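## Task

Shake or nudge the feeder tray so that between 14 and 16 tablets end up in the clear vial, with none spilled. At the end the tray must rest against its stop and the vial must stand upright directly on the table, staying that way without the robot holding anything in place. Release everything and move the gripper away to finish.

## Robot and tools

Robot: one six-joint arm (uf850) carrying a two-finger parallel gripper and a wrist camera. There is a single arm, so every motion argument describes this one gripper. The fingers point along the gripper's +z axis and close along its y axis. The reported end_effector_position is the point between the pads when closed, about 2 cm short of the fingertips; closing pushes the tips roughly 10 mm further along +z.

Scene frame: origin on the table top under the arm base, +z up, +x forward, +y to the left when facing along +x. Positions are in metres, orientation as a wxyz quaternion, velocities in m/s and rad/s. The base may sit slightly tilted, and the printed hand position grows less accurate at long reach.

A row is 7 numbers, each in [-1, 1], in this order: dx, dy, dz, rx, ry, rz, opening. The first six are an offset, not a pose: they are expressed in the gripper's own axes and measured from the gripper pose in the most recent result that reported it (before any such result in a scene, and for the second or later call within one reply, from wherever the robot is when the action begins). Scale: 1.0 equals 0.6 m for dx, dy, dz and 180 degrees for the rotation vector rx, ry, rz. Every row in an action is measured from that same reference, not chained from the previous row. Sending all-zero offsets pulls the gripper back to the reference; it is not a pause. Opening is absolute: +1 fully open (0.084 m), -1 closed.

Tools:
- execute_actions(actions, pictures). actions holds at most one item. An empty list just reports the state (with pictures). An action {"rows": [...], "steps": n} applies up to 15 rows, one per control step of 1/30 s, n from 3 to 15 (default 15); the last row repeats if rows run out. A wait {"steps": n} with no rows lets up to 300 steps pass, counted from the previous result. pictures: true requests camera images.
- move(target, speed): target is one 7-number row as above. The gripper follows a straight path toward it lasting 0.5 to 10 s (cut off at 10 s). speed is in m/s, 0.002 to 0.5, default 0.25; turning is capped at twice that in rad/s. Opening is sent at the start. The path does not brake for obstacles, and the real arm may lag, drift, or overshoot speed, especially near full stretch. Faster moves and targets set further past a contact press harder.
- wait(seconds): 0 to 10 s of simulation with no new command.
- zoom_image(camera, region): region [x0, y0, x1, y1] in pixels, at most 504 by 504, from cam_head_left, cam_head_right or cam_wrist (each 896x504).
- read_manual(section): licence texts only.
- finished_scene(scene): closes the current scene by its number and grades it; irreversible. Not calling any tool also ends things.

Controller behaviour: each step the commanded pose is clipped to within 70 mm and 16 degrees of the measured pose, then reached by damped inverse kinematics, favouring position over orientation. After an action ends, the arm only continues to the last clipped pose, so large offsets need several calls; check the reported pose and send the remainder. The last 3 steps of each action are held back and run while you compose the next reply; the simulation keeps running as you think. Moves begin once the arm is still (or after 3 s).

Reading results: the state line gives pose and velocities. grip_measured is the actual finger opening on the same -1..+1 scale. To hold something, command an opening clearly below grip_measured; lower squeezes harder (about 24 N per pad maximum). "Hand target" shows where the controller is heading, present only when nothing is held back. "pose unreachable" and HELD mark steps the clearance check altered or blocked (a mount under the base counts as arm). The move line reports how it ended: done, off_target, moving, held, fault, plus limits=paced (pose clipped) or limits=held (steps blocked; the arm may then jump faster than requested), and the distance to target.

Safety: joint load limits in N m are waist 54.6, shoulder 54.6, elbow 45.5, forearm roll 24.5, wrist pitch 17.2, wrist roll 17.2. Reaching one triggers a torque fault: the joint backs off, pauses 10 s and the rest of the call is dropped. Holding loads heats motors; MOTOR HOT appears at 65 °C and at 80 °C the brakes lock until cool (OVER-TEMPERATURE FAULT). Joint ranges (rad): waist ±6.283, shoulder ±2.304, elbow -4.224 to 0.061, forearm roll ±6.283, wrist pitch ±2.164, wrist roll ±6.283.

Avoid knocking anything off the table, dropping or tipping the vial, spilling tablets, slamming the tray, and hard collisions. Loose objects may occasionally be bumped by an outside disturbance, so recheck the vial before finishing. Jog gently, count tablets with the cameras (zoom helps), return the tray to its stop, open the fingers and lift away before ending the scene.

Each tool is called after ">>>" in YAML: its name, and indented under it one key for each argument.

## Session

I'll start by looking at the scene.

>>> execute_actions:
  actions: []

Scene clock: 0.00 s of 4800.00 s.
end_effector_position=(+0.2545, +0.1780, +0.1388) grip_measured=+1.00 end_effector_quat_wxyz=(-0.101, -0.116, +0.988, -0.012) end_effector_velocity=(-0.000, -0.000, +0.000) end_effector_angular_velocity=(-0.000, +0.001, -0.002)
Joint positions: [ 0.96  -0.603 -0.561 -1.09  -0.539 -1.181  0.084]
Joint velocities: [-0.     0.     0.     0.002  0.     0.    -0.   ]
Motor temperatures (°C, as the motors report them): [27 24 27 29 31 30]
Hand target: +0.255, +0.178, +0.139; -0.101, -0.116, +0.988, -0.012

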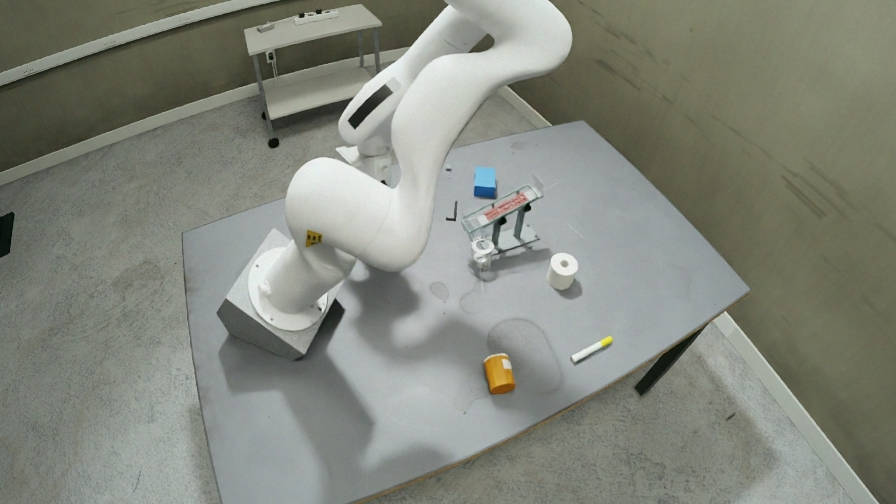

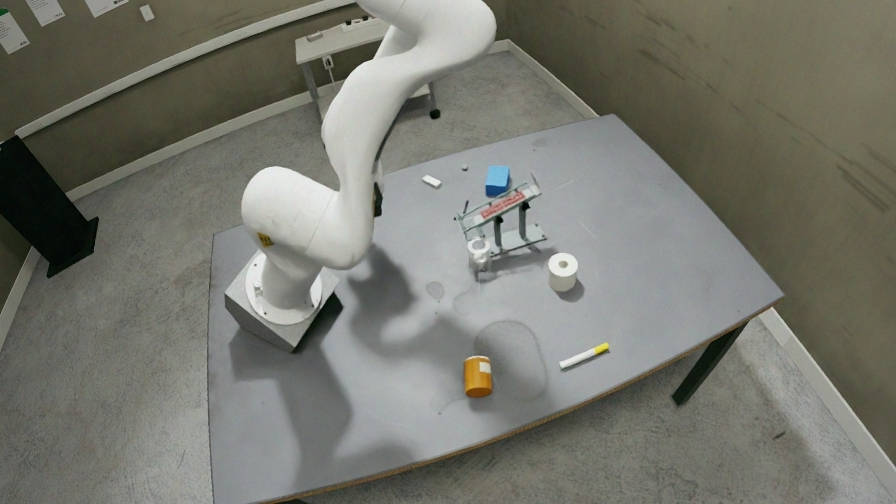

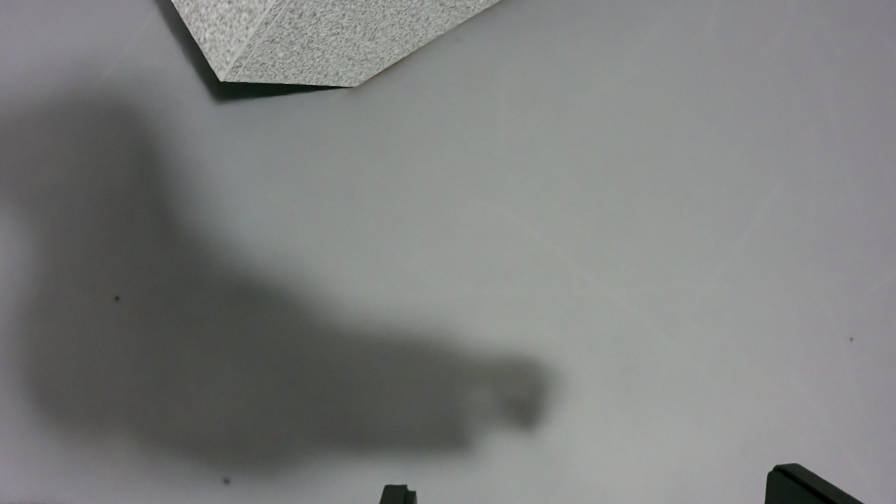

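>>> zoom_image:
  camera: "cam_head_left"
  region: [430, 150, 590, 300]

>>> zoom_image:
  camera: "cam_head_right"
  region: [430, 150, 590, 300]

Region (430, 150, 590, 300) of cam_head_left's 896x504 image, scaled by 3.150, with more detail than that image has; it fills the top 472 rows of this view, and the rest is white.

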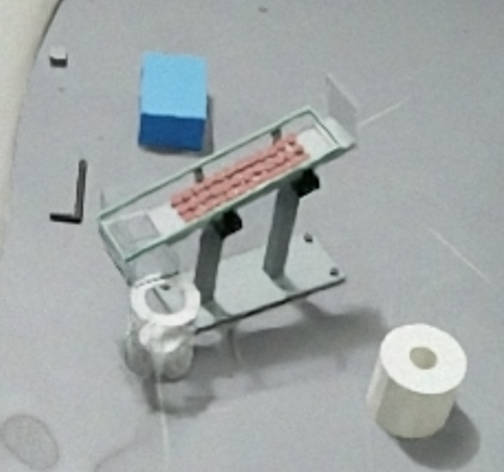

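Region (430, 150, 590, 300) of cam_head_right's 896x504 image, scaled by 3.150, with more detail than that image has; it fills the top 472 rows of this view, and the rest is white.

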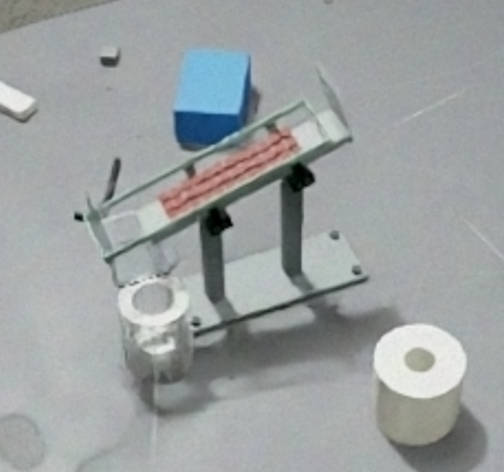

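>>> zoom_image:
  camera: "cam_head_left"
  region: [455, 200, 515, 280]

>>> zoom_image:
  camera: "cam_head_right"
  region: [450, 195, 510, 280]

>>> zoom_image:
  camera: "cam_head_left"
  region: [495, 165, 555, 255]

Region (455, 200, 515, 280) of cam_head_left's 896x504 image, scaled by 6.300, with more detail than that image has; it fills the left 378 columns of this view, and the rest is white.

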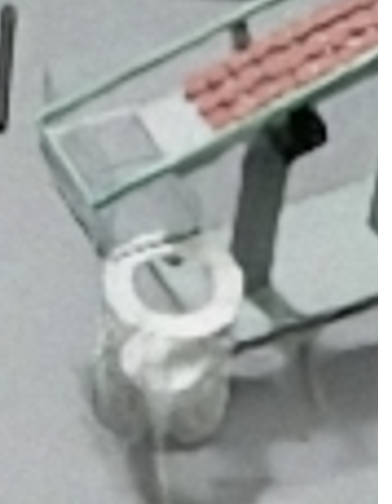

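Region (450, 195, 510, 280) of cam_head_right's 896x504 image, scaled by 5.929, with more detail than that image has; it fills the left 356 columns of this view, and the rest is white.

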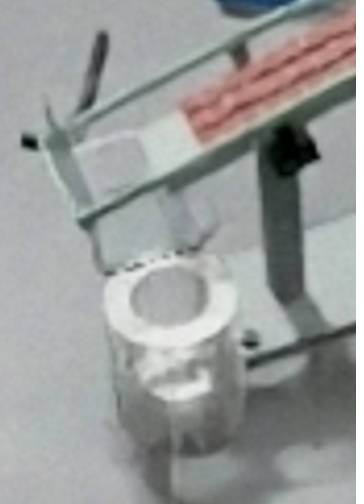

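Region (495, 165, 555, 255) of cam_head_left's 896x504 image, scaled by 5.600, with more detail than that image has.

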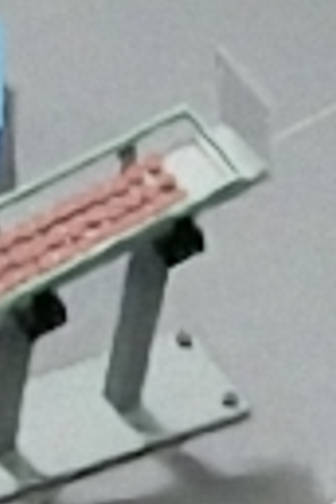

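>>> move:
  target: [-0.384, -0.317, -0.524, -0.0077, -0.0646, 0.0741, 1]
  speed: 0.3

Scene clock: 4.93 s of 4800.00 s.
end_effector_position=(+0.5805, +0.0602, +0.4012) grip_measured=+1.00 end_effector_quat_wxyz=(+0.002, -0.001, +1.000, -0.001) end_effector_velocity=(+0.002, -0.001, +0.002) end_effector_angular_velocity=(+0.002, -0.002, -0.003)
Joint positions: [ 0.757 -0.005 -0.986 -0.741 -1.121 -1.925  0.084]
Joint velocities: [-0.001  0.001 -0.006  0.001 -0.002 -0.002 -0.   ]
Motor temperatures (°C, as the motors report them): [27 24 27 29 31 30]
Hand target: +0.581, +0.060, +0.401; +0.002, -0.000, +1.000, -0.001
Off the commanded pose: 0.001 m, 0 deg.
Kept back: nothing.
move: done

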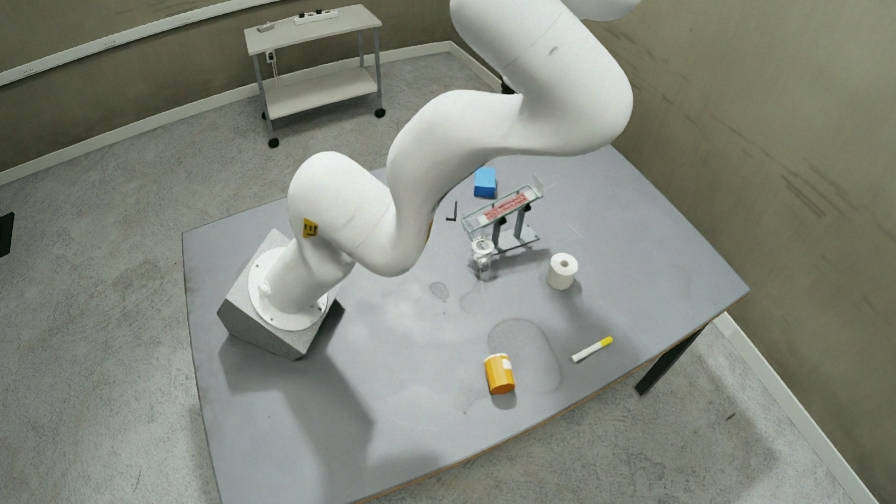

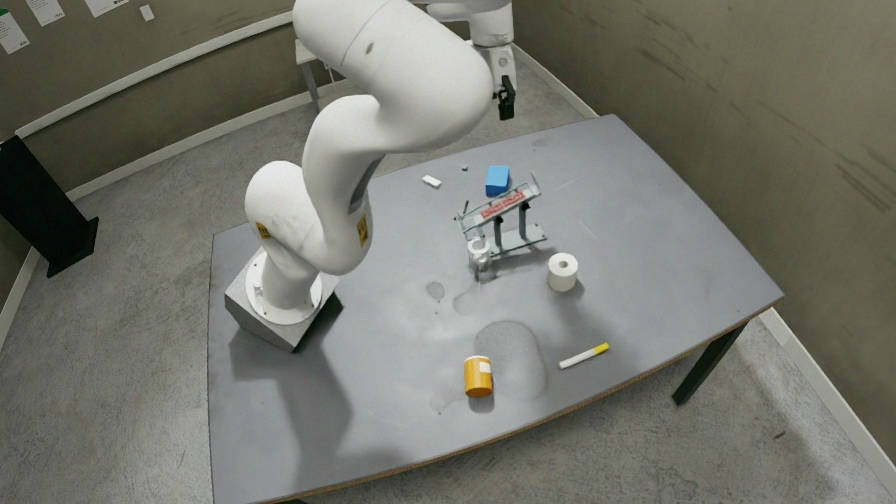

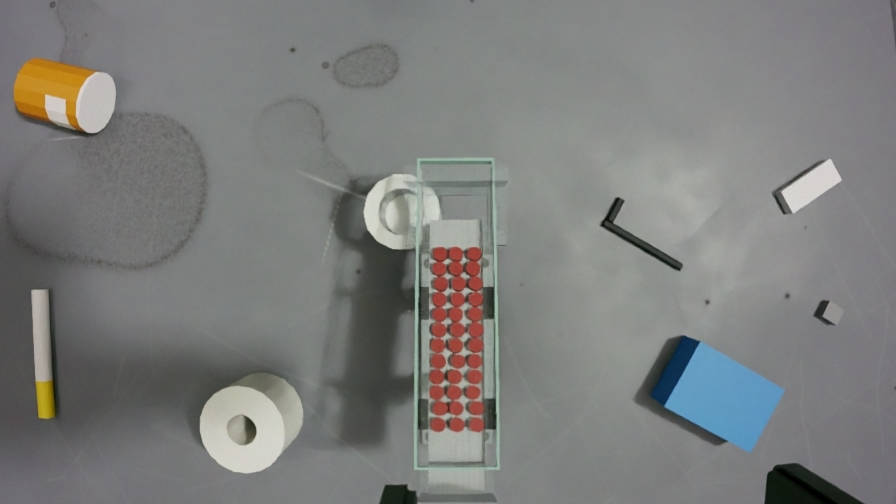

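>>> zoom_image:
  camera: "cam_wrist"
  region: [340, 140, 540, 320]

>>> zoom_image:
  camera: "cam_wrist"
  region: [360, 324, 560, 504]

Region (340, 140, 540, 320) of cam_wrist's 896x504 image, scaled by 2.520, with more detail than that image has; it fills the top 454 rows of this view, and the rest is white.

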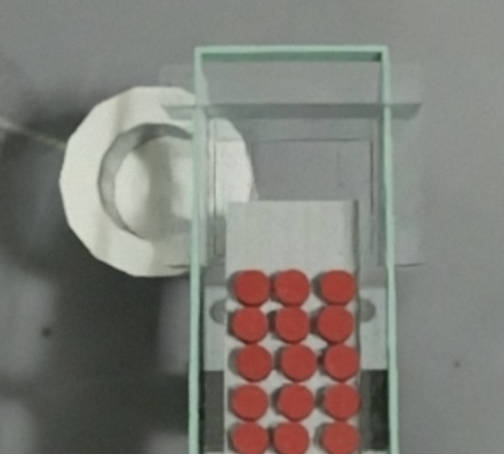

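Region (360, 324, 560, 504) of cam_wrist's 896x504 image, scaled by 2.520, with more detail than that image has; it fills the top 454 rows of this view, and the rest is white.

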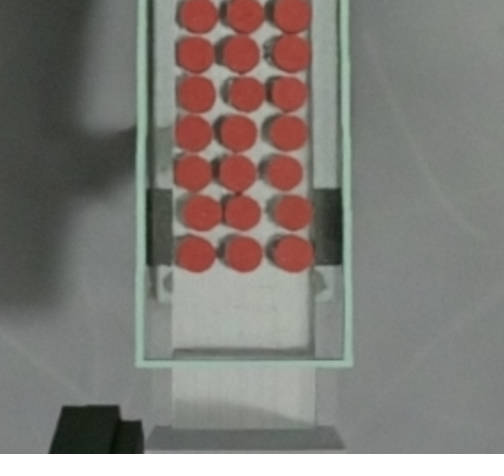

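>>> move:
  target: [0.1008, -0.417, 0.502, -0.302, 0.302, 0.431, 1]
  speed: 0.4

Scene clock: 10.20 s of 4800.00 s.
end_effector_position=(+0.5194, -0.1933, +0.0999) grip_measured=+1.00 end_effector_quat_wxyz=(-0.403, +0.579, +0.583, +0.403) end_effector_velocity=(-0.001, -0.001, -0.001) end_effector_angular_velocity=(+0.003, +0.004, -0.004)
Joint positions: [-0.739 -0.382 -0.951  0.904 -1.122 -3.175  0.084]
Joint velocities: [-0.003 -0.005 -0.002  0.001 -0.003  0.     0.   ]
Motor temperatures (°C, as the motors report them): [27 24 27 29 31 30]
Hand target: +0.519, -0.193, +0.100; -0.403, +0.579, +0.582, +0.403
Off the commanded pose: 0.003 m, 0 deg.
Kept back: nothing.
move: done

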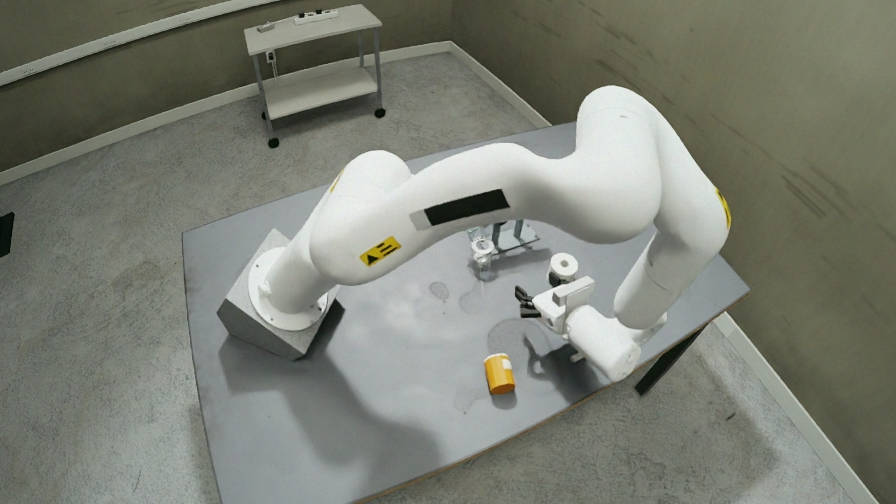

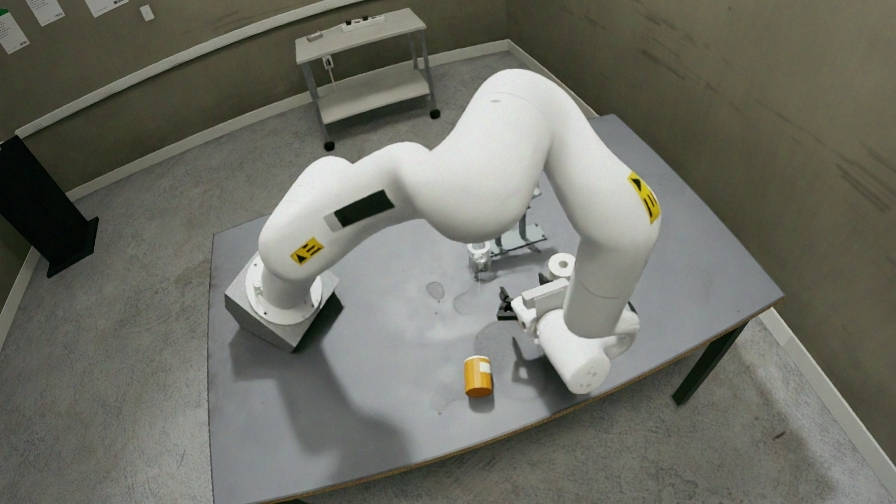

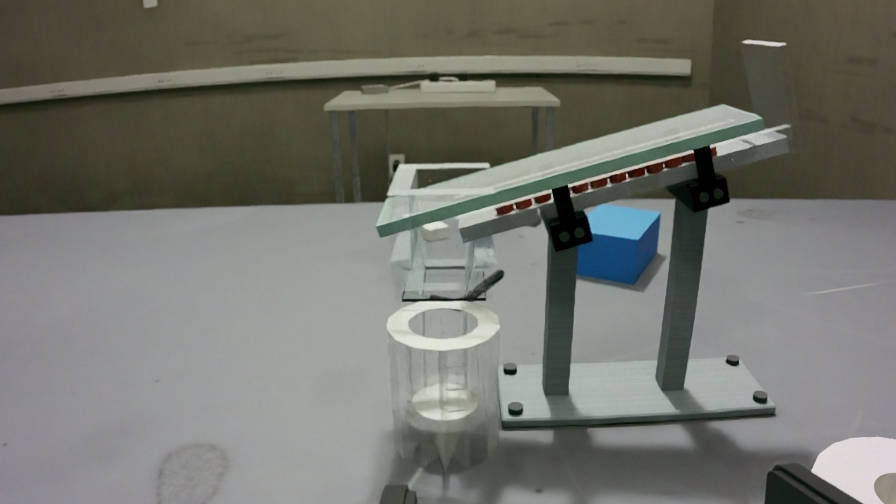

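>>> zoom_image:
  camera: "cam_wrist"
  region: [350, 140, 620, 340]

>>> zoom_image:
  camera: "cam_wrist"
  region: [590, 20, 830, 240]

>>> zoom_image:
  camera: "cam_wrist"
  region: [350, 270, 590, 504]

Region (350, 140, 620, 340) of cam_wrist's 896x504 image, scaled by 1.867, with more detail than that image has; it fills the top 373 rows of this view, and the rest is white.

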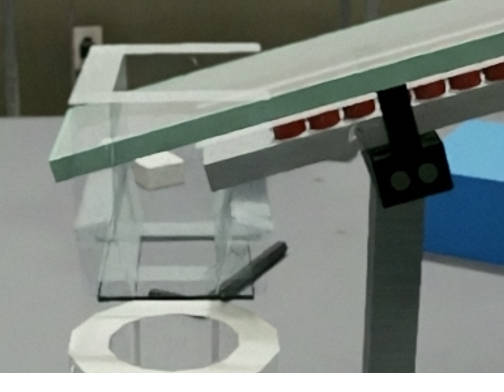

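Region (590, 20, 830, 240) of cam_wrist's 896x504 image, scaled by 2.100, with more detail than that image has; it fills the top 462 rows of this view, and the rest is white.

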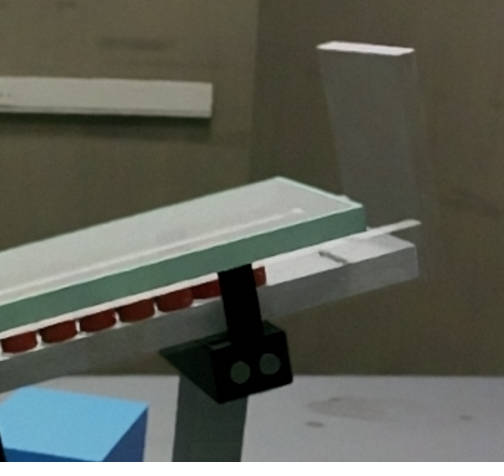

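Region (350, 270, 590, 504) of cam_wrist's 896x504 image, scaled by 2.100, with more detail than that image has; it fills the top 491 rows of this view, and the rest is white.

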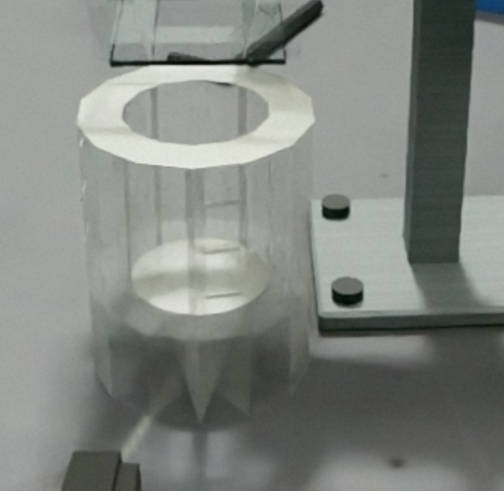

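>>> move:
  target: [0.0082, -0.0578, 0.3153, 0, 0, 0, 1]
  speed: 0.2

Scene clock: 14.43 s of 4800.00 s.
end_effector_position=(+0.4848, -0.0141, +0.0388) grip_measured=+1.00 end_effector_quat_wxyz=(-0.403, +0.579, +0.583, +0.404) end_effector_velocity=(-0.000, +0.002, -0.001) end_effector_angular_velocity=(+0.001, +0.001, -0.001)
Joint positions: [-0.479 -0.562 -0.778  1.324 -0.877 -3.497  0.084]
Joint velocities: [ 0.002 -0.003  0.001  0.006  0.    -0.004 -0.   ]
Motor temperatures (°C, as the motors report them): [27 24 27 29 31 30]
Hand target: +0.485, -0.014, +0.039; -0.403, +0.579, +0.583, +0.404
Off the commanded pose: 0.001 m, 0 deg.
Kept back: nothing.
move: done

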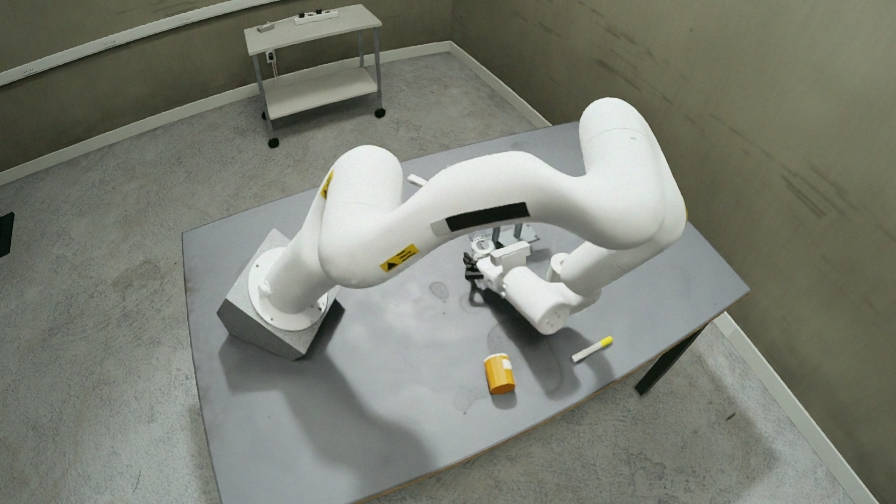

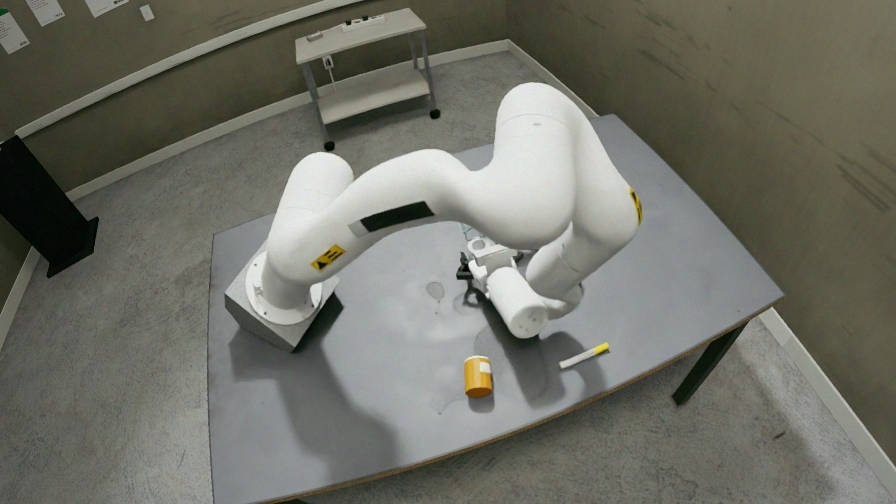

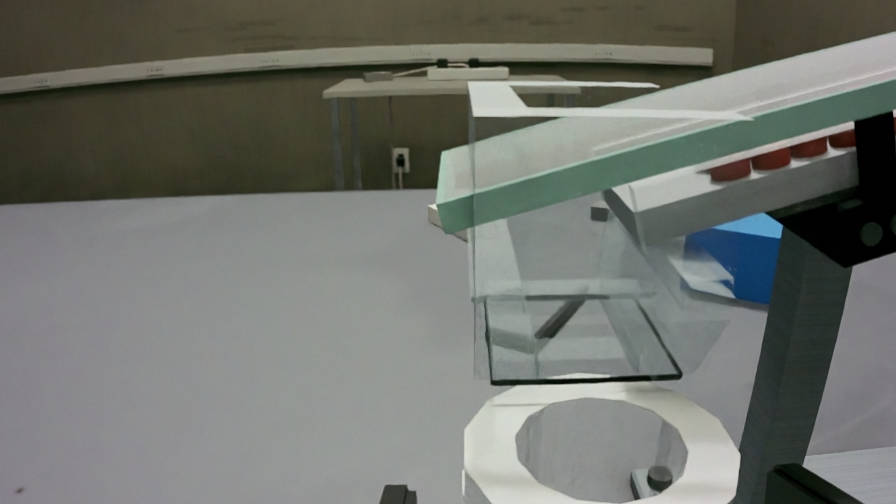

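>>> execute_actions:
  actions:
    - {"rows": [[0,0,0,0,0,0,0.85],[0,0,0,0,0,0,0.7],[0,0,0,0,0,0,0.6],[0,0,0,0,0,0,0.52],[0,0,0,0,0,0,0.46],[0,0,0,0,0,0,0.42],[0,0,0,0,0,0,0.38],[0,0,0,0,0,0,0.34],[0,0,0,0,0,0,0.30],[0,0,0,0,0,0,0.26],[0,0,0,0,0,0,0.22],[0,0,0,0,0,0,0.18],[0,0,0,0,0,0,0.15]], "steps": 15}
  pictures: false

>>> execute_actions:
  actions:
    - {"steps": 10}
  pictures: true

Scene clock: 15.80 s of 4800.00 s.
end_effector_position=(+0.4848, -0.0141, +0.0388) grip_measured=+0.24 end_effector_quat_wxyz=(-0.403, +0.579, +0.583, +0.404) end_effector_velocity=(-0.000, -0.000, -0.000) end_effector_angular_velocity=(-0.000, -0.000, +0.000)
Joint positions: [-0.479 -0.562 -0.778  1.324 -0.877 -3.497  0.054]
Joint velocities: [-0.    -0.     0.    -0.     0.    -0.    -0.051]
Motor temperatures (°C, as the motors report them): [27 24 27 29 31 30]
Steps of this call (steps 1 to 29: nothing new was sent; steps 30 to 41: the first 12 steps of this action). Readings (end_effector_position):
30: (+0.4846, -0.0138, +0.0388)
31: (+0.4846, -0.0139, +0.0388)
33: (+0.4847, -0.0140, +0.0388)
37: (+0.4848, -0.0141, +0.0388)
41: the state above

Scene clock: 16.13 s of 4800.00 s.
end_effector_position=(+0.4848, -0.0141, +0.0389) grip_measured=+0.23 end_effector_quat_wxyz=(-0.403, +0.579, +0.583, +0.404) end_effector_velocity=(+0.000, -0.000, +0.000) end_effector_angular_velocity=(-0.000, -0.001, -0.000)
Joint positions: [-0.479 -0.562 -0.778  1.324 -0.877 -3.497  0.054]
Joint velocities: [ 0.  0. -0.  0. -0. -0. -0.]
Motor temperatures (°C, as the motors report them): [27 24 27 29 31 30]
Hand target: +0.485, -0.014, +0.039; -0.403, +0.579, +0.583, +0.404
Off the commanded pose: 0.000 m, 0 deg.
Kept back: nothing.
Steps of this call (steps 1 to 3: the last 3 steps of your previous action; steps 4 to 10: nothing new was sent). Readings (end_effector_position):
1: (+0.4848, -0.0141, +0.0389)
2: (+0.4848, -0.0141, +0.0389)
4: (+0.4848, -0.0141, +0.0389)
8: (+0.4848, -0.0141, +0.0389)
10: the state above

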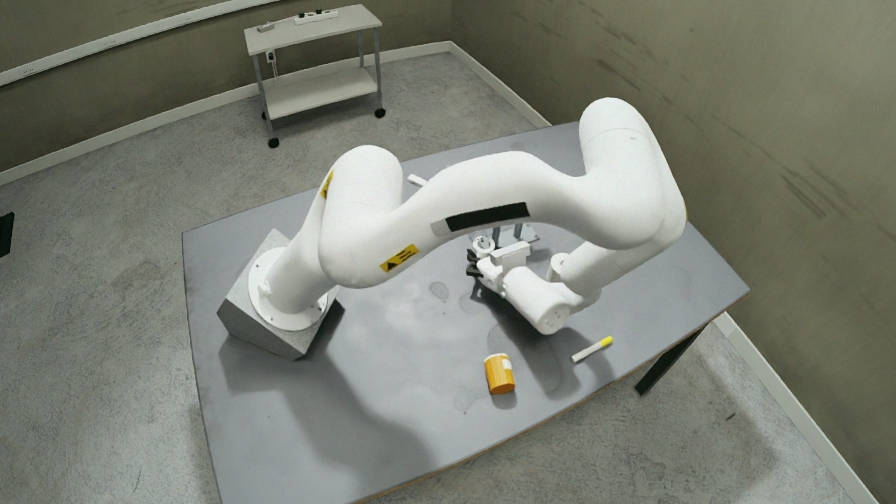

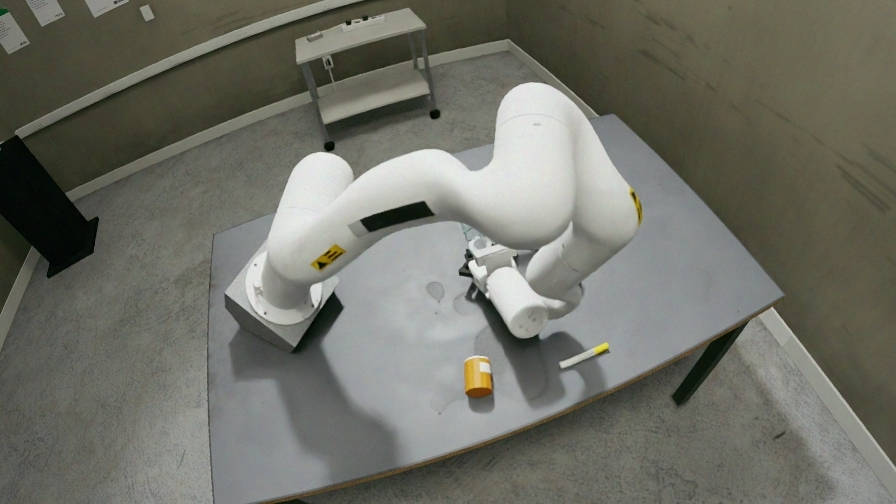

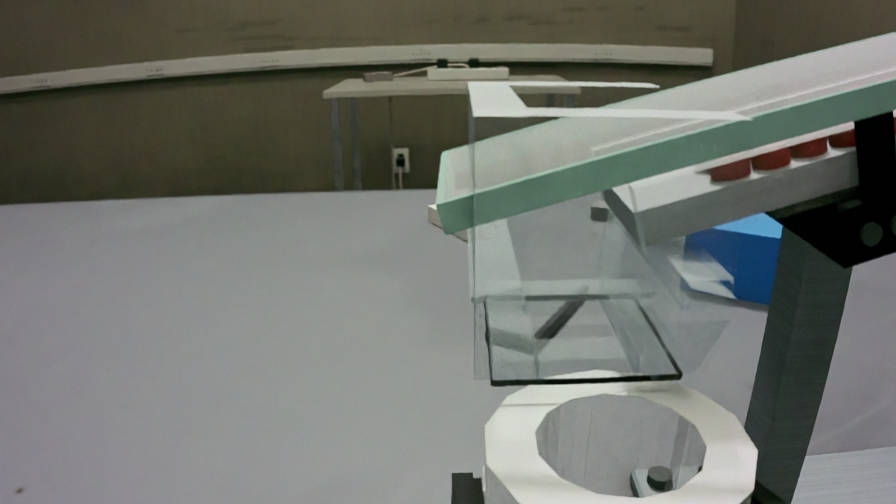

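>>> zoom_image:
  camera: "cam_wrist"
  region: [440, 264, 800, 504]

Region (440, 264, 800, 504) of cam_wrist's 896x504 image, scaled by 1.400, with more detail than that image has.

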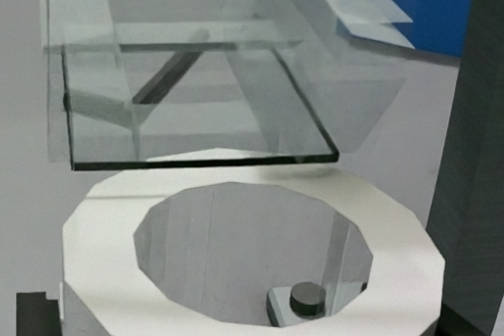

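>>> execute_actions:
  actions:
    - {"rows": [[0,-0.0015,0,0,0,0,0.15],[0,-0.003,0,0,0,0,0.15],[0,-0.0045,0,0,0,0,0.15],[0,-0.006,0,0,0,0,0.15],[0,-0.0065,0,0,0,0,0.15]], "steps": 10}
  pictures: false

Scene clock: 17.80 s of 4800.00 s.
end_effector_position=(+0.4817, -0.0141, +0.0388) grip_measured=+0.23 end_effector_quat_wxyz=(-0.403, +0.579, +0.583, +0.404) end_effector_velocity=(-0.013, +0.000, +0.000) end_effector_angular_velocity=(+0.001, +0.002, -0.001)
Joint positions: [-0.482 -0.562 -0.772  1.326 -0.876 -3.504  0.054]
Joint velocities: [-0.013  0.001  0.026  0.008  0.003 -0.03   0.   ]
Motor temperatures (°C, as the motors report them): [27 24 27 29 31 30]
Steps of this call (steps 1 to 43: nothing new was sent; steps 44 to 50: the first 7 steps of this action). Readings (end_effector_position):
44: (+0.4848, -0.0141, +0.0388)
45: (+0.4846, -0.0141, +0.0388)
47: (+0.4837, -0.0141, +0.0388)
50: the state above

>>> move:
  target: [0.02275, -0.0007, 0.06034, 0, 0, 0, 0.15]
  speed: 0.06

Scene clock: 19.03 s of 4800.00 s.
end_effector_position=(+0.4812, +0.0246, +0.0391) grip_measured=+0.23 end_effector_quat_wxyz=(-0.403, +0.579, +0.583, +0.404) end_effector_velocity=(+0.000, +0.001, +0.000) end_effector_angular_velocity=(-0.000, -0.001, +0.000)
Joint positions: [-0.405 -0.588 -0.752  1.438 -0.853 -3.56   0.054]
Joint velocities: [ 0.002 -0.001  0.     0.003  0.001 -0.002 -0.   ]
Motor temperatures (°C, as the motors report them): [27 24 27 29 31 30]
Hand target: +0.481, +0.025, +0.039; -0.403, +0.579, +0.583, +0.404
Off your previous action's commanded pose: 0.000 m, 0 deg at its last step (step 3 of this call).
Off the commanded pose: 0.000 m, 0 deg.
Kept back: nothing.
move: done

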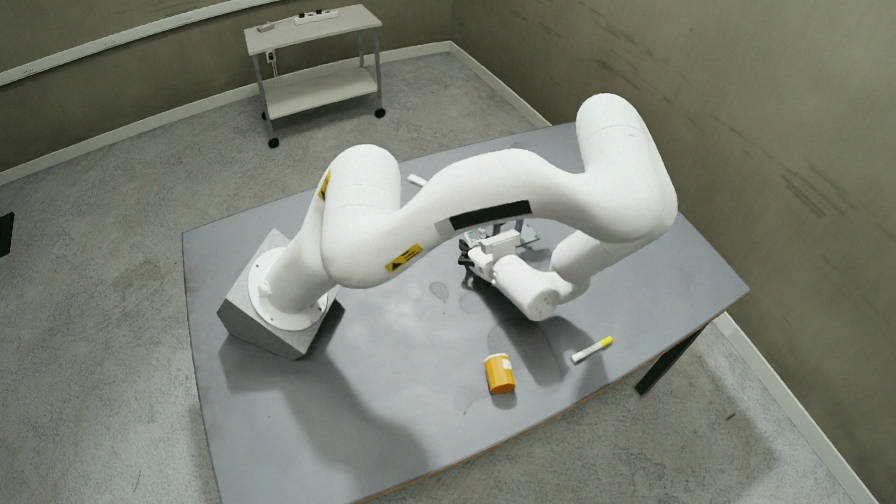

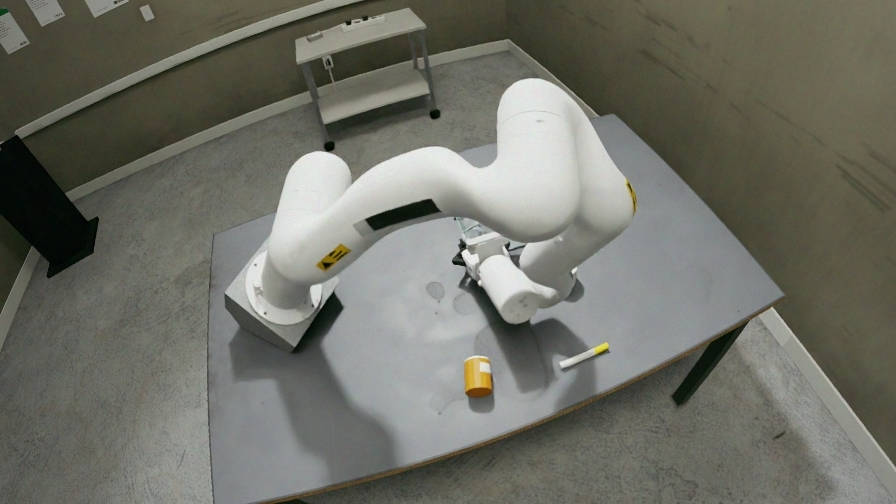

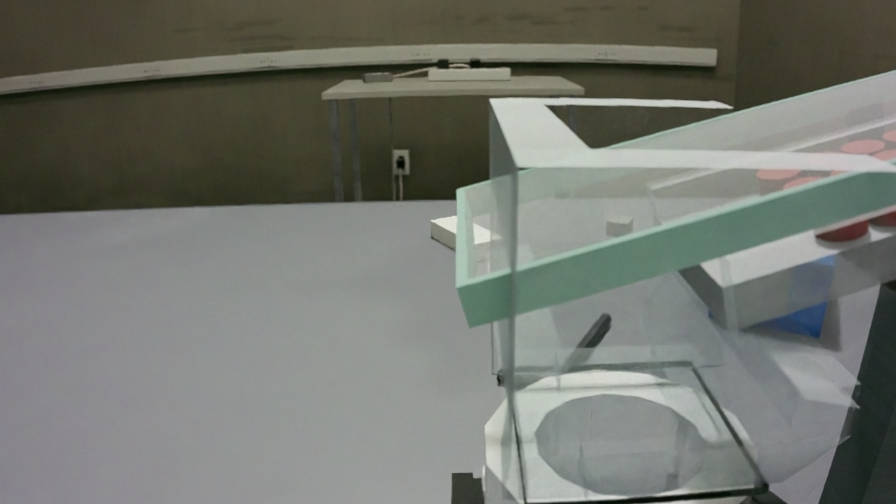

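>>> zoom_image:
  camera: "cam_wrist"
  region: [440, 304, 860, 504]

Region (440, 304, 860, 504) of cam_wrist's 896x504 image, scaled by 1.200, with more detail than that image has; it fills the top 240 rows of this view, and the rest is white.

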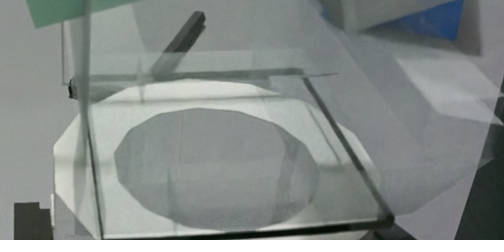

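>>> execute_actions:
  actions:
    - {"rows": [[0.0003,0,0.0008,0,0,0,0.15],[0.0006,0,0.0016,0,0,0,0.15],[0.0009,0.0004,0.0023,0,0,0,0.15],[0.0009,0.0004,0.0023,0,0,0,0.15],[0.0009,0.0004,0.0023,0,0,0,0.15],[0.0009,0.0004,0.0023,0,0,0,0.15],[0.0009,0.0004,0.0023,0,0,0,0.22],[0.0009,0.0004,0.0023,0,0,0,0.28],[0.0009,0.0004,0.0023,0,0,0,0.34],[0.0009,0.0004,0.0023,0,0,0,0.40],[0.0009,0.0004,0.0023,0,0,0,0.46],[0.0009,0.0004,0.0023,0,0,0,0.5]], "steps": 15}
  pictures: false

Scene clock: 20.00 s of 4800.00 s.
end_effector_position=(+0.4815, +0.0260, +0.0392) grip_measured=+0.41 end_effector_quat_wxyz=(-0.403, +0.579, +0.583, +0.404) end_effector_velocity=(+0.000, -0.000, -0.000) end_effector_angular_velocity=(-0.000, -0.000, -0.000)
Joint positions: [-0.402 -0.589 -0.752  1.442 -0.853 -3.561  0.061]
Joint velocities: [ 0.     0.    -0.     0.001  0.     0.     0.061]
Motor temperatures (°C, as the motors report them): [27 25 27 29 31 30]
Steps of this call (steps 1 to 17: nothing new was sent; steps 18 to 29: the first 12 steps of this action). Readings (end_effector_position):
18: (+0.4812, +0.0247, +0.0391)
19: (+0.4812, +0.0248, +0.0391)
21: (+0.4813, +0.0253, +0.0391)
25: (+0.4814, +0.0260, +0.0391)
29: the state above

>>> move:
  target: [-0.0331, -0.0006, -0.1122, 0, 0, 0, 0.5]
  speed: 0.15

Scene clock: 21.20 s of 4800.00 s.
end_effector_position=(+0.4811, -0.0439, +0.0438) grip_measured=+0.49 end_effector_quat_wxyz=(-0.403, +0.579, +0.583, +0.404) end_effector_velocity=(+0.000, -0.002, +0.000) end_effector_angular_velocity=(+0.000, +0.000, +0.000)
Joint positions: [-0.539 -0.531 -0.782  1.242 -0.9   -3.459  0.065]
Joint velocities: [-0.003  0.001 -0.002 -0.005 -0.001  0.003  0.   ]
Motor temperatures (°C, as the motors report them): [27 25 27 29 31 30]
Hand target: +0.481, -0.044, +0.044; -0.403, +0.579, +0.583, +0.404
Off your previous action's commanded pose: 0.000 m, 0 deg at its last step (step 3 of this call).
Off the commanded pose: 0.000 m, 0 deg.
Kept back: nothing.
move: done

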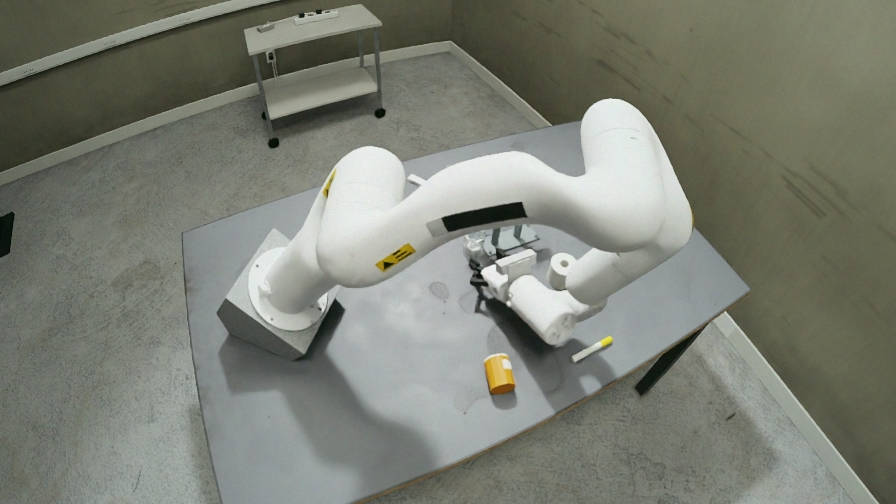

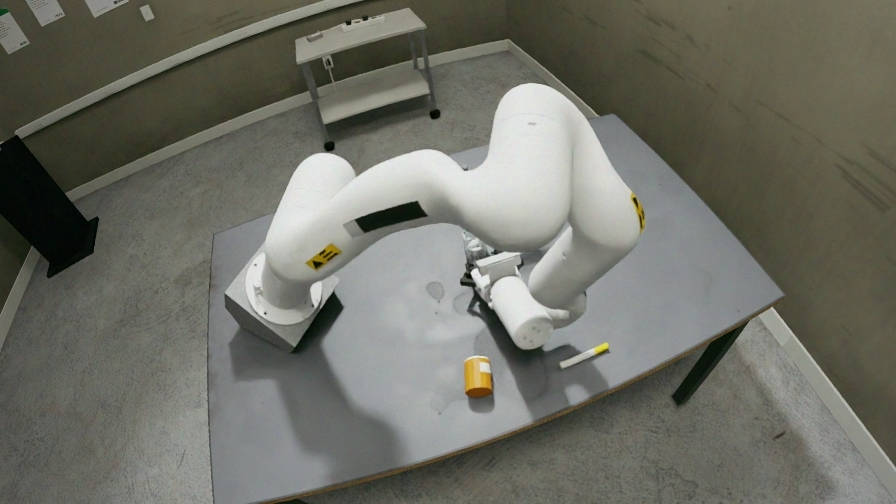

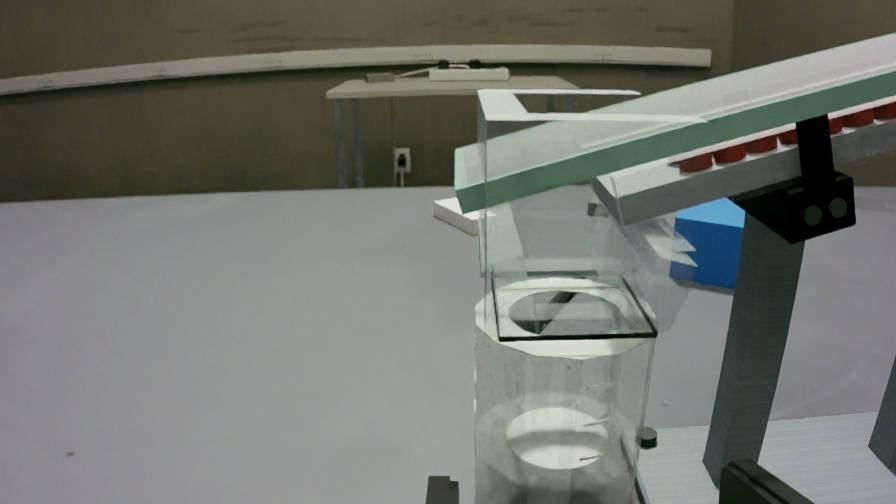

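>>> move:
  target: [0.166, 0.0822, -0.1088, -0.0369, -0.2584, -0.0368, 0.0]
  speed: 0.4

Scene clock: 25.40 s of 4800.00 s.
end_effector_position=(+0.5311, -0.0706, +0.1608) grip_measured=-0.01 end_effector_quat_wxyz=(-0.083, +0.680, +0.702, +0.197) end_effector_velocity=(+0.001, +0.000, +0.001) end_effector_angular_velocity=(-0.004, -0.001, -0.001)
Joint positions: [-0.067  0.145 -0.469  1.597  0.013 -3.325  0.044]
Joint velocities: [ 0.005  0.001 -0.001  0.015  0.006 -0.012 -0.   ]
Motor temperatures (°C, as the motors report them): [27 25 27 29 31 30]
Hand target: +0.531, -0.071, +0.161; -0.083, +0.679, +0.702, +0.197
Off the commanded pose: 0.001 m, 0 deg.
Kept back: nothing.
move: done

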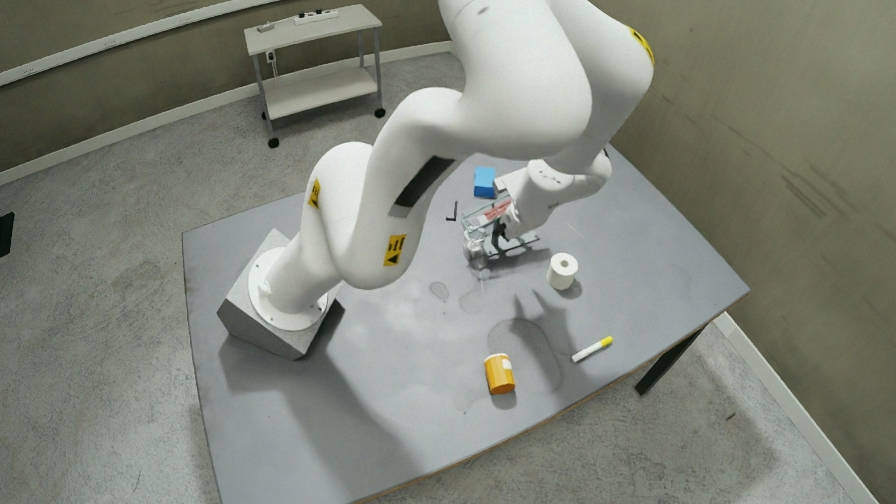

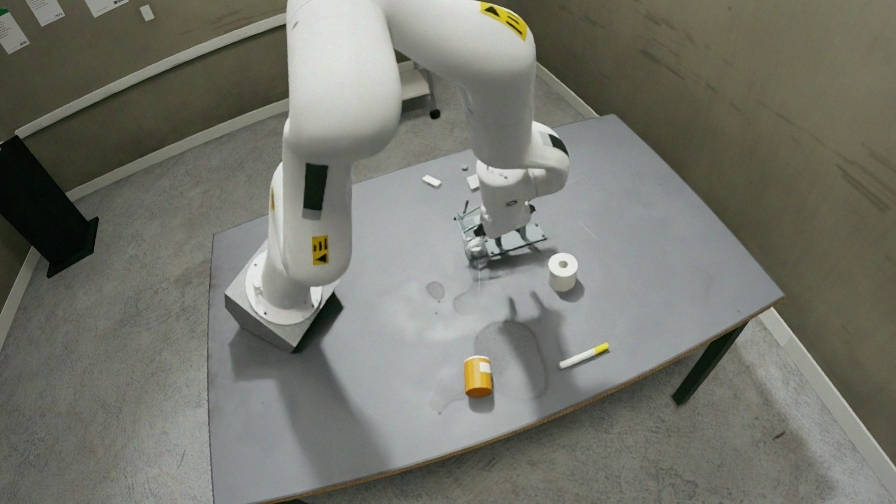

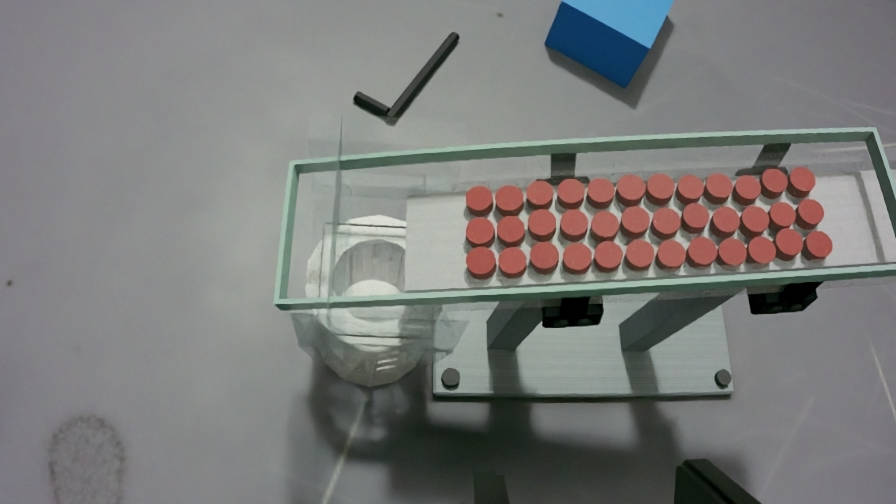

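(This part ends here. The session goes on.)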